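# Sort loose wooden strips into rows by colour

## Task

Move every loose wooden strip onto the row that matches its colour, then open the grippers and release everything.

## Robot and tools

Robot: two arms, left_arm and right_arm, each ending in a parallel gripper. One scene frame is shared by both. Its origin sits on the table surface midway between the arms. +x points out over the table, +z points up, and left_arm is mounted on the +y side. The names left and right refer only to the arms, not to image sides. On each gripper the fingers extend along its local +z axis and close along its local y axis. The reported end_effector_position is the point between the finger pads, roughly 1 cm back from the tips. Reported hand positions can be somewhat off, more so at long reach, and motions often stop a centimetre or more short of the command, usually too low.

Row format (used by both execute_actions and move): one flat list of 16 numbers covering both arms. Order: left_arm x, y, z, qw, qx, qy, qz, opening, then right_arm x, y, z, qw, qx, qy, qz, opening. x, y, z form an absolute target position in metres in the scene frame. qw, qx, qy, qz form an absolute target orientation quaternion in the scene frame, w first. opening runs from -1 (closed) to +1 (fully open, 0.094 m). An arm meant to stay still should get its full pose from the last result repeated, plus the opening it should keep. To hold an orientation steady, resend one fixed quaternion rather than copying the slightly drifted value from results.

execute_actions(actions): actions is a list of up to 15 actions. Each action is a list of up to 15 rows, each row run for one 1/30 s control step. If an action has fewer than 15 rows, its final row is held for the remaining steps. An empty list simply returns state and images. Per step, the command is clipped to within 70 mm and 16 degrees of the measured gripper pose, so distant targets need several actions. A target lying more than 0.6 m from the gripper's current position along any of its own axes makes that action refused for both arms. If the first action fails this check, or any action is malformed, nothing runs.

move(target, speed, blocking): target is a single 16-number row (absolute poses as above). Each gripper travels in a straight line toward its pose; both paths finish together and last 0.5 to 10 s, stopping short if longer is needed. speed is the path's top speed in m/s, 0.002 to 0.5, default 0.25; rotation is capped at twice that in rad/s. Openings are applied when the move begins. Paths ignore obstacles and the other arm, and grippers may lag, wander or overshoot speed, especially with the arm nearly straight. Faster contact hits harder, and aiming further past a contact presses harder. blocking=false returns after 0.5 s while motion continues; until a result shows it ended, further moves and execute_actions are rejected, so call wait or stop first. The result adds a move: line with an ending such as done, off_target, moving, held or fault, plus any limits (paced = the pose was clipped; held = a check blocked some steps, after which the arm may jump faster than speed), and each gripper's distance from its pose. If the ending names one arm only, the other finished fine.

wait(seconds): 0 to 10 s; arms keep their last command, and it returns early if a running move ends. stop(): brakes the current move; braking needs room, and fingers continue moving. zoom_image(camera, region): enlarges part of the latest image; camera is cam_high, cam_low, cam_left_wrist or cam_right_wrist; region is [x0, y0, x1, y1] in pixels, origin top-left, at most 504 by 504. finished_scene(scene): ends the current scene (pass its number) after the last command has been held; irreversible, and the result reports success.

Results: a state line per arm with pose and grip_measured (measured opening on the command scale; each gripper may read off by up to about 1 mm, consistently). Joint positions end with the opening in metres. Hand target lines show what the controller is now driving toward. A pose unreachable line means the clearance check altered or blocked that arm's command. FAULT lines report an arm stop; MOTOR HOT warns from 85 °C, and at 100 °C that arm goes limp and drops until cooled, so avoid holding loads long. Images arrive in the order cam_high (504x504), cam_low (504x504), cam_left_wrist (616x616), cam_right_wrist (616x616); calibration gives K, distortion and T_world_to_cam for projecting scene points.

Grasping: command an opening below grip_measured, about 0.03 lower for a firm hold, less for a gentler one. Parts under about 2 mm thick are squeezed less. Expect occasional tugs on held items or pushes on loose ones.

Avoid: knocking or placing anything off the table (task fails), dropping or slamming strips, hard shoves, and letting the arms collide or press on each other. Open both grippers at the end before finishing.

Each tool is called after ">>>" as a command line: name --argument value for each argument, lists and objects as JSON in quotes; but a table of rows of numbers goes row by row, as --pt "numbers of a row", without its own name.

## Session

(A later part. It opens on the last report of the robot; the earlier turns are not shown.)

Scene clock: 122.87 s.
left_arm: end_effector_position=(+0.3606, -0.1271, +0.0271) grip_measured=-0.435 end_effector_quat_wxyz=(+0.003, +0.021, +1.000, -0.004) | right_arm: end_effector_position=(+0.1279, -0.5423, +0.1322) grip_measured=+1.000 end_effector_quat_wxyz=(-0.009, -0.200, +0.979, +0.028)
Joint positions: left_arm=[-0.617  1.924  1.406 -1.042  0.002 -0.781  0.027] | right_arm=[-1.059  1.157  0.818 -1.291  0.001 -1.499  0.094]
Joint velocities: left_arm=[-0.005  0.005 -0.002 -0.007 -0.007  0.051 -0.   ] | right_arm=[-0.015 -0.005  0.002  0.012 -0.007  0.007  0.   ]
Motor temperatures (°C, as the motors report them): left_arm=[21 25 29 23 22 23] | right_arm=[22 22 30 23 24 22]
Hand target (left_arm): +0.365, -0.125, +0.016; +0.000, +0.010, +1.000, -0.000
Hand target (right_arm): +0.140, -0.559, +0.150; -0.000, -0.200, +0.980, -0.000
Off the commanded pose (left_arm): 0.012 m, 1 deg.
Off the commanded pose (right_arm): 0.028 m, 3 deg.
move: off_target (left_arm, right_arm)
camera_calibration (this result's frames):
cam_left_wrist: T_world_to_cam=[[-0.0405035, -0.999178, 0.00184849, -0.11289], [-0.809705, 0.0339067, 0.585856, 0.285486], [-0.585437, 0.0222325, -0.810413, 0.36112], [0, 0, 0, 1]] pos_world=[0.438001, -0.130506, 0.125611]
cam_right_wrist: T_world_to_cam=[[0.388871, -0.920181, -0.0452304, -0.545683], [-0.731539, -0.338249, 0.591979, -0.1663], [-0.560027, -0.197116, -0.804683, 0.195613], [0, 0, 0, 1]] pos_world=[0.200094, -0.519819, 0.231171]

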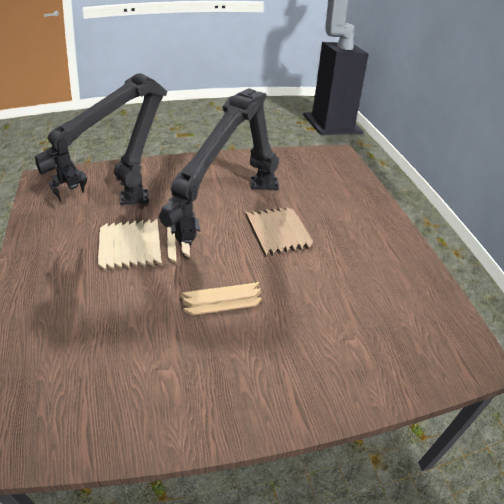

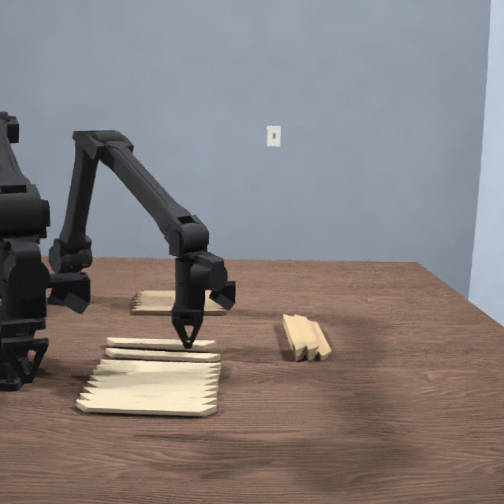

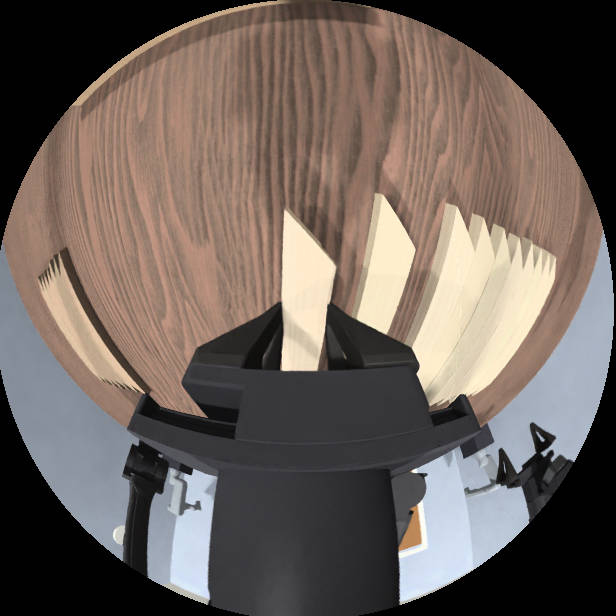

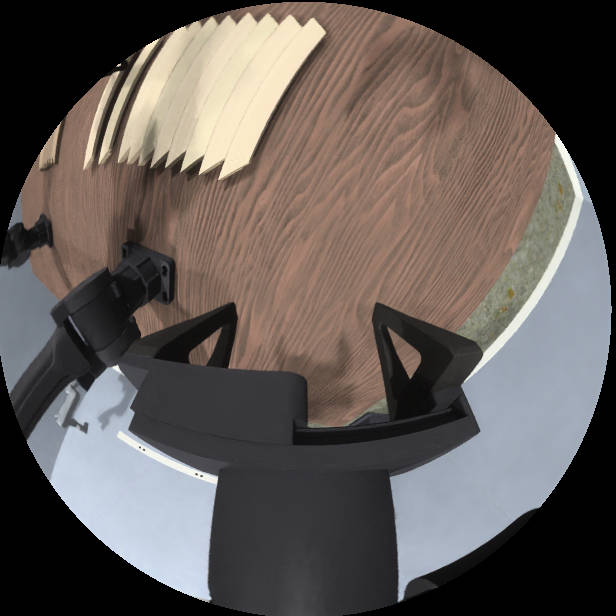

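Needs about +1 cm in x.

>>> execute_actions --actions '[[[0.377,-0.122,0.016,0,-0.01,1,0,-0.5,0.14,-0.56,0.15,0,-0.2,0.98,0,1]],[[0.377,-0.122,0.007,0,-0.01,1,0,-0.5,0.14,-0.56,0.15,0,-0.2,0.98,0,1]],[[0.377,-0.122,0.007,0,-0.01,1,0,-0.1,0.14,-0.56,0.15,0,-0.2,0.98,0,1]]]'

>>> execute_actions --actions '[[[0.38,-0.13,0.065,0,-0.01,1,0,-0.1,0.14,-0.56,0.15,0,-0.2,0.98,0,1]]]'

>>> move --target '[0.31,-0.07,0.045,0,0.72,0.694,0,1,0.14,-0.56,0.15,0,-0.2,0.98,0,1]' --speed 0.5

>>> move --target '[0.31,-0.075,0.012,0,0.72,0.694,0,1,0.14,-0.56,0.15,0,-0.2,0.98,0,1]' --speed 0.1

>>> move --target '[0.31,-0.165,0.016,0,0.72,0.694,0,1,0.14,-0.56,0.15,0,-0.2,0.98,0,1]' --speed 0.07

Scene clock: 131.70 s.
left_arm: end_effector_position=(+0.3718, -0.1177, +0.0182) grip_measured=-0.102 end_effector_quat_wxyz=(+0.001, -0.003, +1.000, -0.002) | right_arm: end_effector_position=(+0.1279, -0.5423, +0.1322) grip_measured=+1.000 end_effector_quat_wxyz=(-0.009, -0.200, +0.979, +0.028)
Joint positions: left_arm=[-0.59   1.941  1.406 -1.031  0.001 -0.803  0.042] | right_arm=[-1.059  1.157  0.818 -1.291  0.001 -1.499  0.094]
Joint velocities: left_arm=[-0.015 -0.005 -0.007 -0.017 -0.051  0.051 -0.   ] | right_arm=[-0.015 -0.005  0.012  0.007 -0.007 -0.022  0.   ]
Motor temperatures (°C, as the motors report them): left_arm=[21 26 29 23 22 23] | right_arm=[22 22 30 23 24 22]
Hand target (left_arm): +0.377, -0.122, +0.007; +0.000, -0.010, +1.000, -0.000
Hand target (right_arm): +0.140, -0.559, +0.150; -0.000, -0.200, +0.980, -0.000
Off the commanded pose (left_arm): 0.013 m, 1 deg.
Off the commanded pose (right_arm): 0.028 m, 3 deg.
camera_calibration (this result's frames):
cam_left_wrist: T_world_to_cam=[[0.0075524, -0.999969, -0.00240879, -0.120931], [-0.808101, -0.00752211, 0.588996, 0.293908], [-0.588996, -0.00250179, -0.808132, 0.358653], [0, 0, 0, 1]] pos_world=[0.449666, -0.117819, 0.116437]
cam_right_wrist: T_world_to_cam=[[0.388871, -0.920181, -0.0452304, -0.545683], [-0.731539, -0.338249, 0.591979, -0.1663], [-0.560027, -0.197116, -0.804683, 0.195613], [0, 0, 0, 1]] pos_world=[0.200094, -0.519819, 0.231171]

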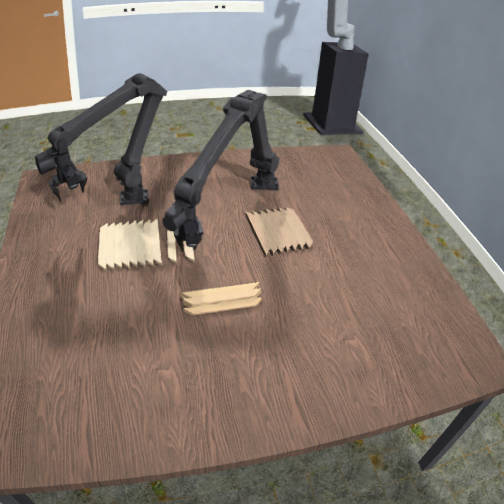

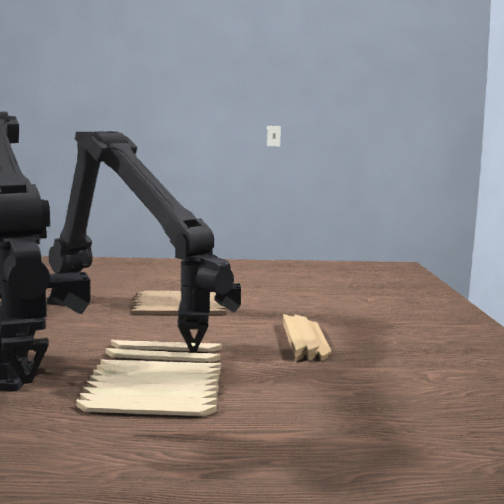

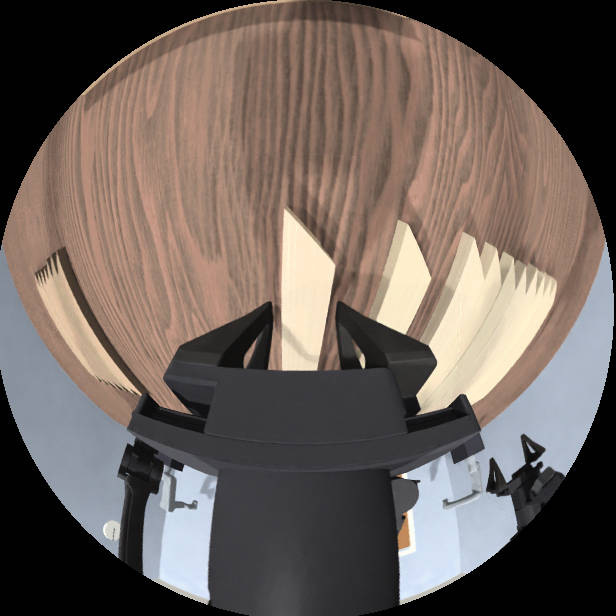

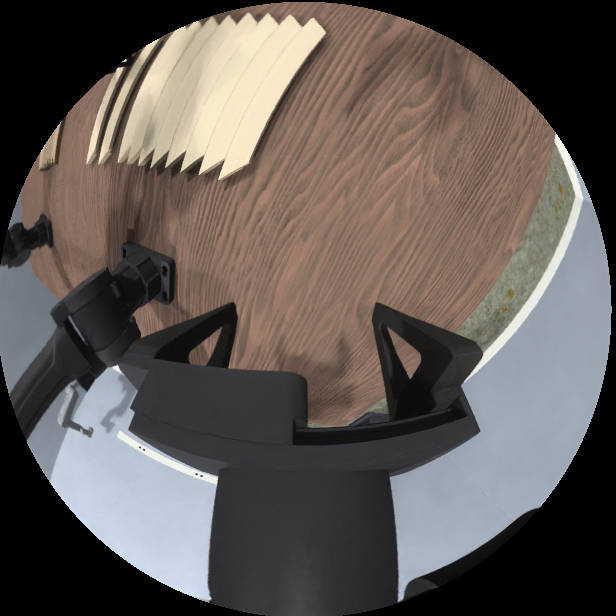

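Scene clock: 132.20 s.
left_arm: end_effector_position=(+0.3737, -0.1196, +0.0501) grip_measured=-0.102 end_effector_quat_wxyz=(-0.011, -0.005, +1.000, +0.010) | right_arm: end_effector_position=(+0.1279, -0.5423, +0.1322) grip_measured=+1.000 end_effector_quat_wxyz=(-0.009, -0.200, +0.979, +0.028)
Joint positions: left_arm=[-0.59   1.928  1.48  -1.153  0.001 -0.808  0.042] | right_arm=[-1.059  1.157  0.818 -1.291  0.001 -1.499  0.094]
Joint velocities: left_arm=[-0.005 -0.024  0.002  0.002 -0.007 -0.051 -0.   ] | right_arm=[-0.005 -0.015 -0.007  0.012 -0.081  0.037  0.   ]
Motor temperatures (°C, as the motors report them): left_arm=[21 26 29 23 22 23] | right_arm=[22 22 30 23 24 22]
Hand target (left_arm): +0.380, -0.130, +0.065; -0.000, -0.010, +1.000, -0.000
Hand target (right_arm): +0.140, -0.559, +0.150; -0.000, -0.200, +0.980, -0.000
Off the commanded pose (left_arm): 0.019 m, 2 deg.
Off the commanded pose (right_arm): 0.028 m, 3 deg.
camera_calibration (this result's frames):
cam_left_wrist: T_world_to_cam=[[0.0117595, -0.999544, -0.0277954, -0.123062], [-0.793366, -0.0262462, 0.608179, 0.267969], [-0.608631, 0.0149001, -0.793313, 0.39417], [0, 0, 0, 1]] pos_world=[0.453949, -0.121845, 0.146307]
cam_right_wrist: T_world_to_cam=[[0.388871, -0.920181, -0.0452304, -0.545683], [-0.731539, -0.338249, 0.591979, -0.1663], [-0.560027, -0.197116, -0.804683, 0.195613], [0, 0, 0, 1]] pos_world=[0.200094, -0.519819, 0.231171]

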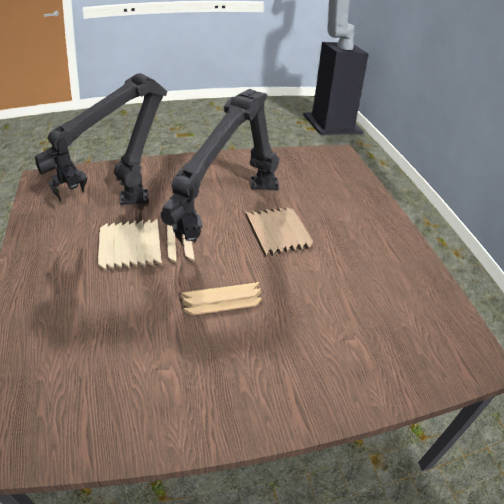

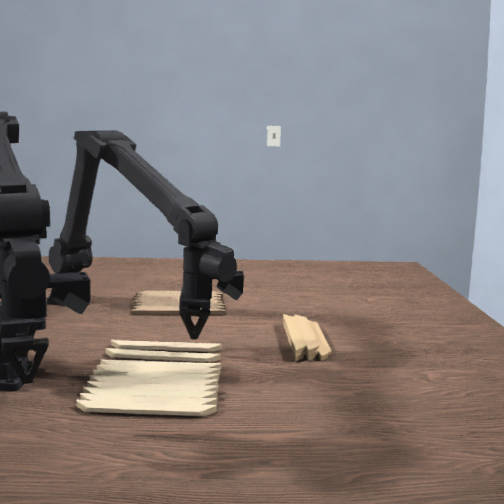

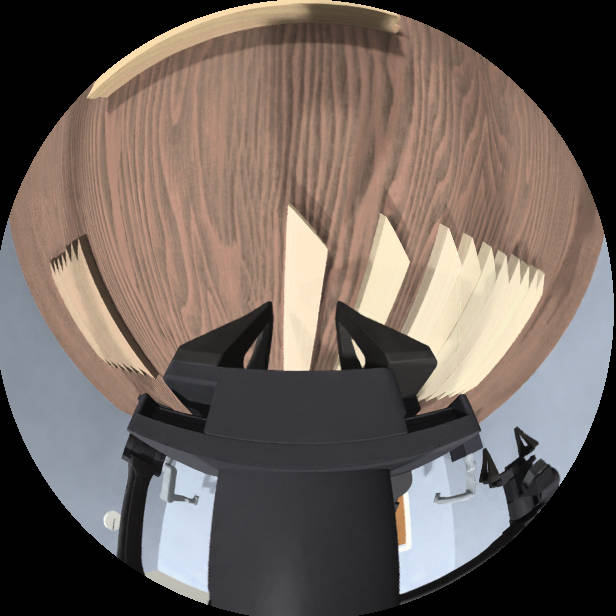

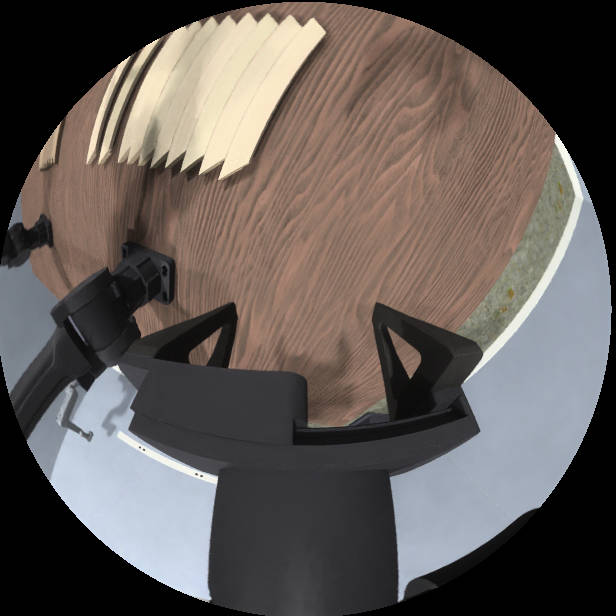

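Scene clock: 134.57 s.
left_arm: end_effector_position=(+0.3110, -0.0661, +0.0387) grip_measured=+1.000 end_effector_quat_wxyz=(-0.011, +0.712, +0.702, +0.002) | right_arm: end_effector_position=(+0.1279, -0.5423, +0.1322) grip_measured=+1.000 end_effector_quat_wxyz=(-0.009, -0.200, +0.979, +0.028)
Joint positions: left_arm=[-0.607  1.751  1.181 -1.022 -0.003  0.771  0.094] | right_arm=[-1.059  1.157  0.818 -1.291  0.001 -1.499  0.094]
Joint velocities: left_arm=[-0.005 -0.005  0.002 -0.002  0.007 -0.022  0.   ] | right_arm=[ 0.015  0.005  0.012 -0.022 -0.081 -0.066  0.   ]
Motor temperatures (°C, as the motors report them): left_arm=[21 26 29 23 22 23] | right_arm=[22 22 30 23 24 22]
Hand target (left_arm): +0.310, -0.069, +0.045; -0.000, +0.720, +0.694, +0.000
Hand target (right_arm): +0.140, -0.559, +0.150; -0.000, -0.200, +0.980, -0.000
Off the commanded pose (left_arm): 0.007 m, 2 deg.
Off the commanded pose (right_arm): 0.028 m, 3 deg.
move: off_target (right_arm)
camera_calibration (this result's frames):
cam_left_wrist: T_world_to_cam=[[-0.999901, 0.0124433, 0.00653263, 0.311055], [0.0138597, 0.796089, 0.605021, 0.0299722], [0.00232791, 0.605052, -0.796183, 0.195322], [0, 0, 0, 1]] pos_world=[0.310155, -0.145911, 0.135346]
cam_right_wrist: T_world_to_cam=[[0.388871, -0.920181, -0.0452304, -0.545683], [-0.731539, -0.338249, 0.591979, -0.1663], [-0.560027, -0.197116, -0.804683, 0.195613], [0, 0, 0, 1]] pos_world=[0.200094, -0.519819, 0.231171]

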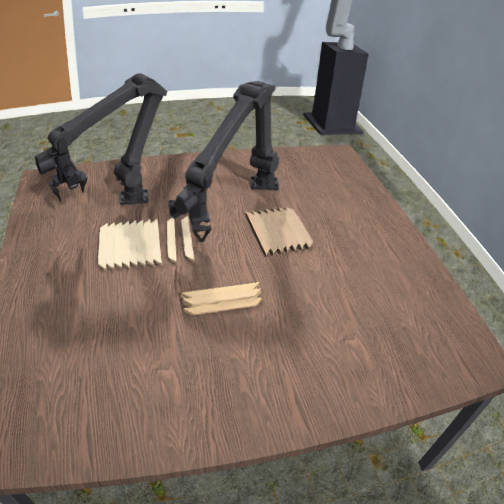

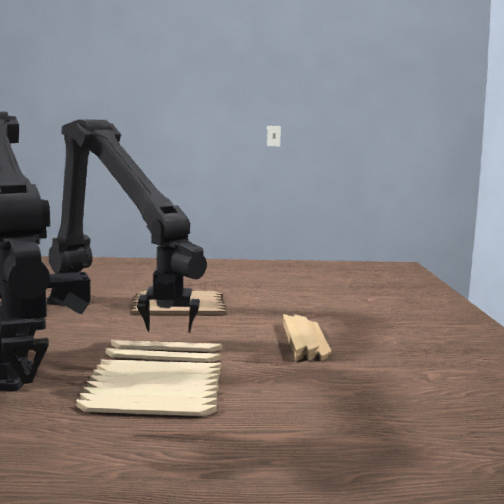

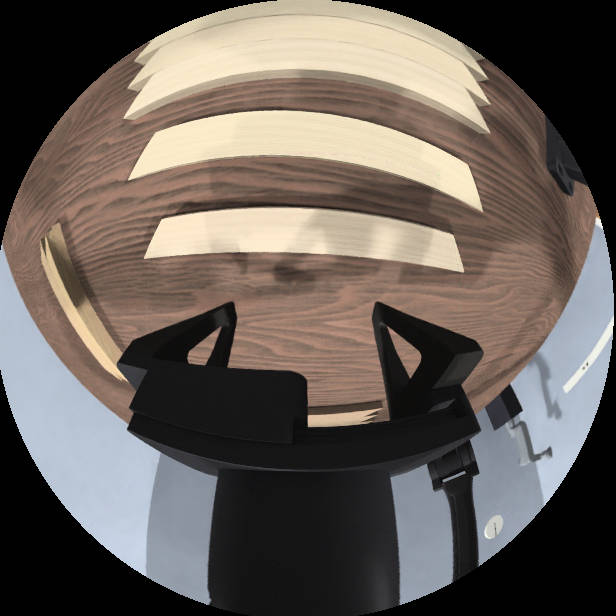

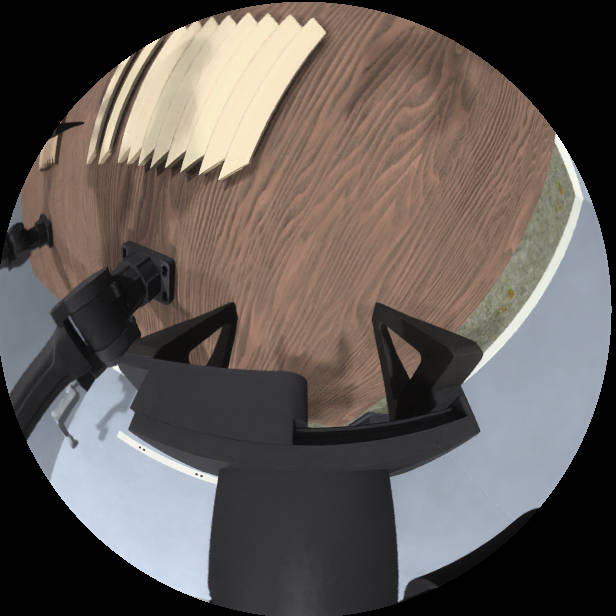

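Scene clock: 135.40 s.
left_arm: end_effector_position=(+0.3141, -0.0742, +0.0275) grip_measured=+1.000 end_effector_quat_wxyz=(+0.012, +0.714, +0.700, +0.001) | right_arm: end_effector_position=(+0.1279, -0.5423, +0.1322) grip_measured=+1.000 end_effector_quat_wxyz=(-0.009, -0.200, +0.979, +0.028)
Joint positions: left_arm=[-0.614  1.76   1.158 -0.945 -0.002  0.771  0.094] | right_arm=[-1.059  1.157  0.818 -1.291  0.001 -1.499  0.094]
Joint velocities: left_arm=[-0.015 -0.015 -0.007 -0.012 -0.007 -0.037  0.   ] | right_arm=[-0.015 -0.005 -0.002 -0.002  0.022  0.007  0.   ]
Motor temperatures (°C, as the motors report them): left_arm=[21 26 29 23 22 23] | right_arm=[22 22 30 23 24 22]
Hand target (left_arm): +0.310, -0.075, +0.013; -0.000, +0.720, +0.694, +0.000
Hand target (right_arm): +0.140, -0.559, +0.150; -0.000, -0.200, +0.980, -0.000
Off the commanded pose (left_arm): 0.016 m, 2 deg.
Off the commanded pose (right_arm): 0.028 m, 3 deg.
move: off_target (left_arm, right_arm)
camera_calibration (this result's frames):
cam_left_wrist: T_world_to_cam=[[-0.9995, 0.01899, -0.0252828, 0.31552], [0.000887859, 0.816116, 0.577887, 0.0494944], [0.0316078, 0.577576, -0.815725, 0.180628], [0, 0, 0, 1]] pos_world=[0.309609, -0.150711, 0.126718]
cam_right_wrist: T_world_to_cam=[[0.388871, -0.920181, -0.0452304, -0.545683], [-0.731539, -0.338249, 0.591979, -0.1663], [-0.560027, -0.197116, -0.804683, 0.195613], [0, 0, 0, 1]] pos_world=[0.200094, -0.519819, 0.231171]

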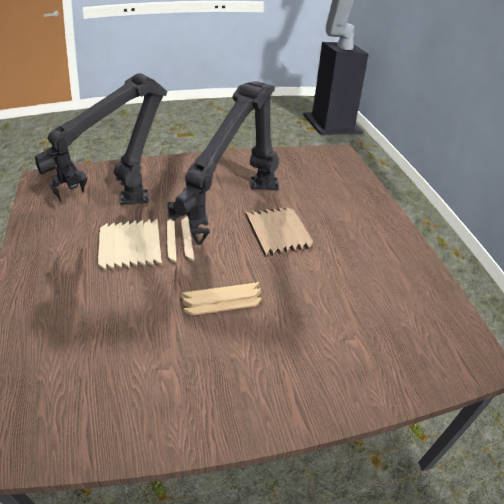

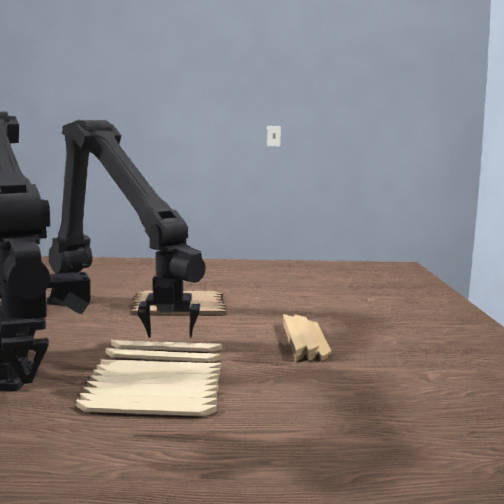

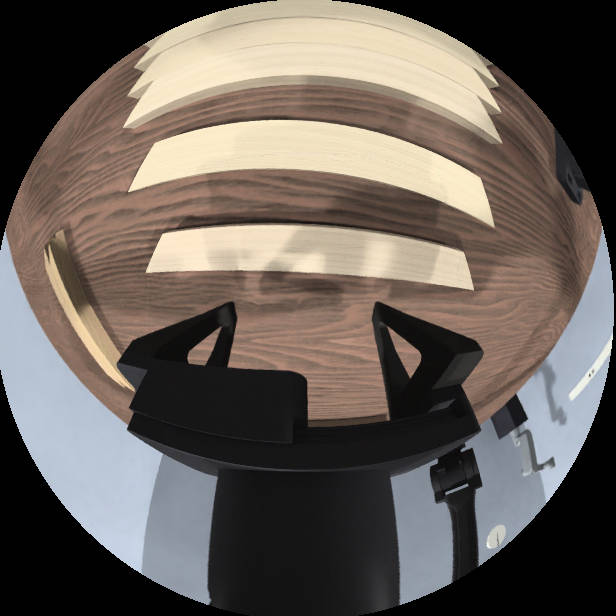

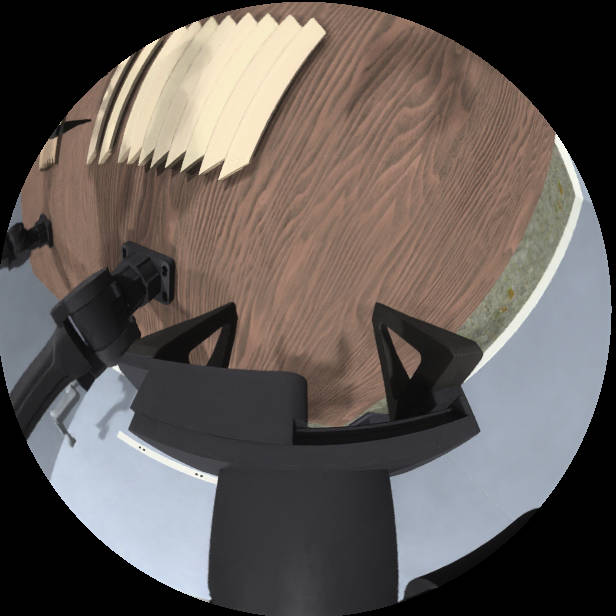

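Scene clock: 137.03 s.
left_arm: end_effector_position=(+0.3046, -0.1530, +0.0199) grip_measured=+1.000 end_effector_quat_wxyz=(+0.000, +0.724, +0.690, +0.001) | right_arm: end_effector_position=(+0.1279, -0.5423, +0.1322) grip_measured=+1.000 end_effector_quat_wxyz=(-0.009, -0.200, +0.979, +0.028)
Joint positions: left_arm=[-0.728  1.905  1.353 -1.019 -0.002  0.685  0.094] | right_arm=[-1.059  1.157  0.818 -1.291  0.001 -1.499  0.094]
Joint velocities: left_arm=[-0.005  0.005 -0.012 -0.012  0.066 -0.022  0.   ] | right_arm=[-0.005 -0.024 -0.012 -0.012 -0.007  0.022  0.   ]
Motor temperatures (°C, as the motors report them): left_arm=[21 26 29 23 22 23] | right_arm=[22 22 30 23 24 22]
Hand target (left_arm): +0.310, -0.164, +0.016; -0.000, +0.720, +0.694, -0.000
Hand target (right_arm): +0.140, -0.559, +0.150; -0.000, -0.200, +0.980, -0.000
Off the commanded pose (left_arm): 0.014 m, 1 deg.
Off the commanded pose (right_arm): 0.028 m, 3 deg.
move: off_target (left_arm, right_arm)
camera_calibration (this result's frames):
cam_left_wrist: T_world_to_cam=[[-0.998854, 0.0471152, -0.00841049, 0.31115], [0.0330101, 0.805453, 0.591739, 0.106523], [0.0346542, 0.590783, -0.806086, 0.221084], [0, 0, 0, 1]] pos_world=[0.299615, -0.231072, 0.117796]
cam_right_wrist: T_world_to_cam=[[0.388871, -0.920181, -0.0452304, -0.545683], [-0.731539, -0.338249, 0.591979, -0.1663], [-0.560027, -0.197116, -0.804683, 0.195613], [0, 0, 0, 1]] pos_world=[0.200094, -0.519819, 0.231171]

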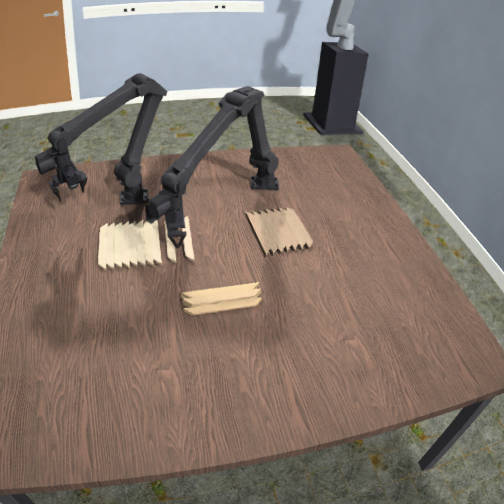

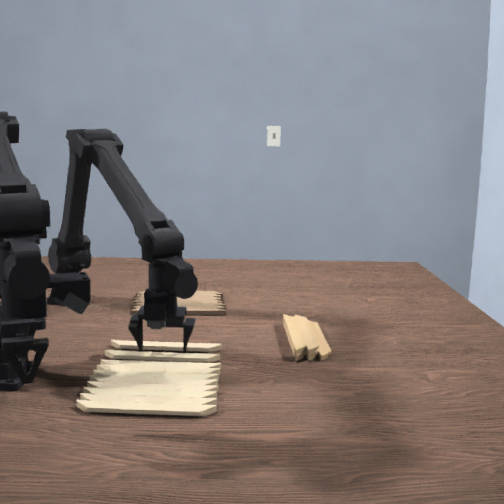

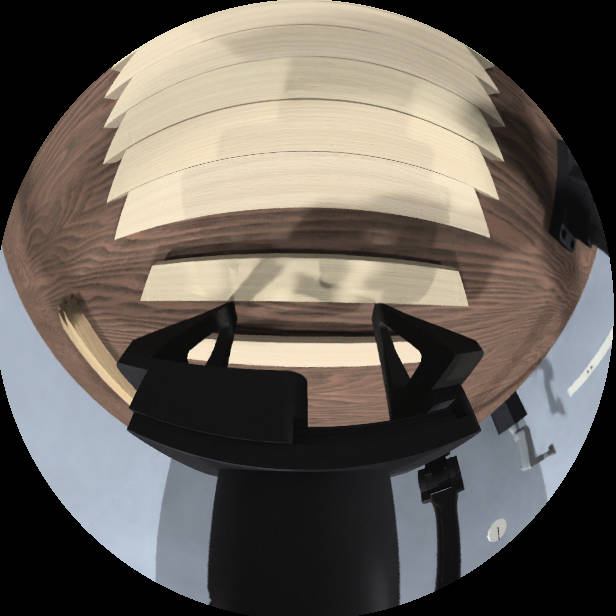

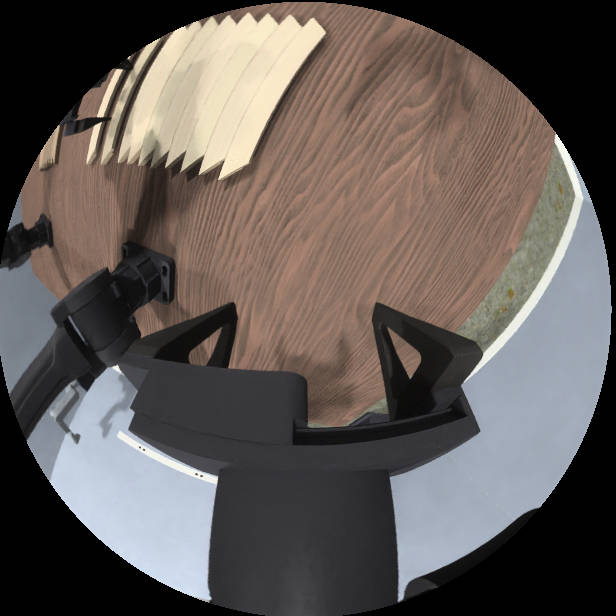

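Passed over; redo lower.

>>> execute_actions --actions '[[[0.31,-0.155,0.06,0,0.72,0.694,0,1,0.14,-0.56,0.15,0,-0.2,0.98,0,1]],[[0.305,-0.075,0.05,0,0.72,0.694,0,1,0.14,-0.56,0.15,0,-0.2,0.98,0,1]],[[0.305,-0.075,0.002,0,0.72,0.694,0,1,0.14,-0.56,0.15,0,-0.2,0.98,0,1]],[[0.31,-0.105,0.007,0,0.72,0.694,0,1,0.14,-0.56,0.15,0,-0.2,0.98,0,1]],[[0.312,-0.13,0.011,0,0.72,0.694,0,1,0.14,-0.56,0.15,0,-0.2,0.98,0,1]],[[0.312,-0.152,0.012,0,0.72,0.694,0,1,0.14,-0.56,0.15,0,-0.2,0.98,0,1]],[[0.312,-0.168,0.012,0,0.72,0.694,0,1,0.14,-0.56,0.15,0,-0.2,0.98,0,1]],[[0.31,-0.125,0.05,0,0.72,0.694,0,1,0.14,-0.56,0.15,0,-0.2,0.98,0,1]]]'

Scene clock: 146.03 s.
left_arm: end_effector_position=(+0.3106, -0.1243, +0.0480) grip_measured=+1.000 end_effector_quat_wxyz=(+0.002, +0.714, +0.700, +0.000) | right_arm: end_effector_position=(+0.1279, -0.5423, +0.1322) grip_measured=+1.000 end_effector_quat_wxyz=(-0.009, -0.200, +0.979, +0.028)
Joint positions: left_arm=[-0.685  1.823  1.313 -1.058 -0.001  0.699  0.094] | right_arm=[-1.059  1.157  0.818 -1.291  0.001 -1.499  0.094]
Joint velocities: left_arm=[-0.015 -0.015 -0.012 -0.012 -0.066 -0.037  0.   ] | right_arm=[-0.015 -0.005 -0.002 -0.012 -0.037  0.022  0.   ]
Motor temperatures (°C, as the motors report them): left_arm=[21 26 30 23 22 23] | right_arm=[22 22 31 23 24 22]
Hand target (left_arm): +0.310, -0.125, +0.050; +0.000, +0.720, +0.694, -0.000
Hand target (right_arm): +0.140, -0.559, +0.150; -0.000, -0.200, +0.980, -0.000
Off the commanded pose (left_arm): 0.002 m, 1 deg.
Off the commanded pose (right_arm): 0.028 m, 3 deg.
camera_calibration (this result's frames):
cam_left_wrist: T_world_to_cam=[[-0.999798, 0.0177335, -0.00947511, 0.312709], [0.0087451, 0.807889, 0.58927, 0.0745071], [0.0181047, 0.589068, -0.807881, 0.231671], [0, 0, 0, 1]] pos_world=[0.3078, -0.202209, 0.146221]
cam_right_wrist: T_world_to_cam=[[0.388871, -0.920181, -0.0452304, -0.545683], [-0.731539, -0.338249, 0.591979, -0.1663], [-0.560027, -0.197116, -0.804683, 0.195613], [0, 0, 0, 1]] pos_world=[0.200094, -0.519819, 0.231171]

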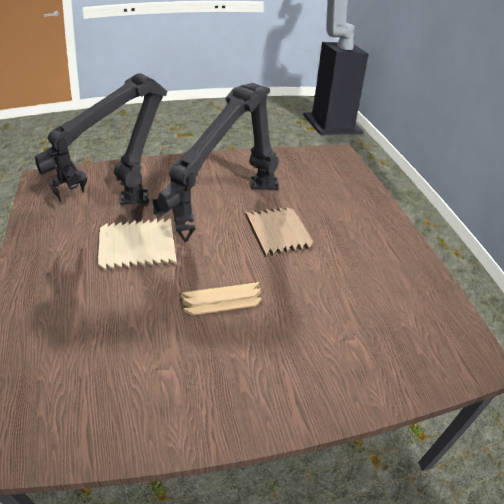

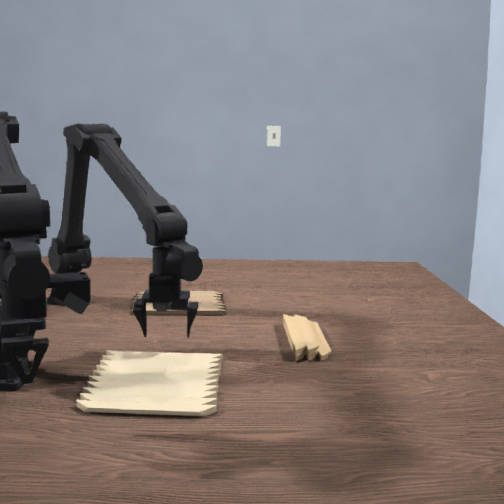

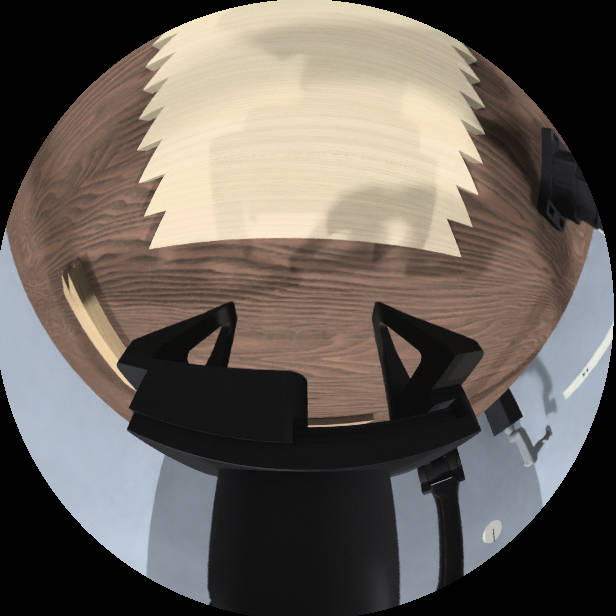

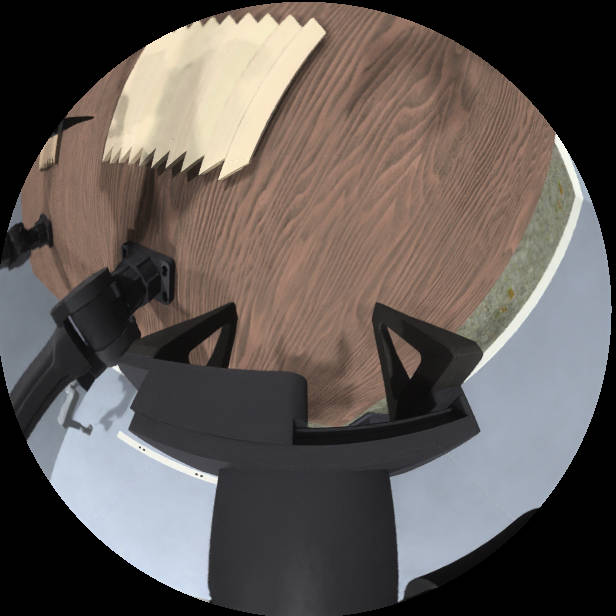

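>>> finished_scene --scene 1

The scene is finished: the task was done.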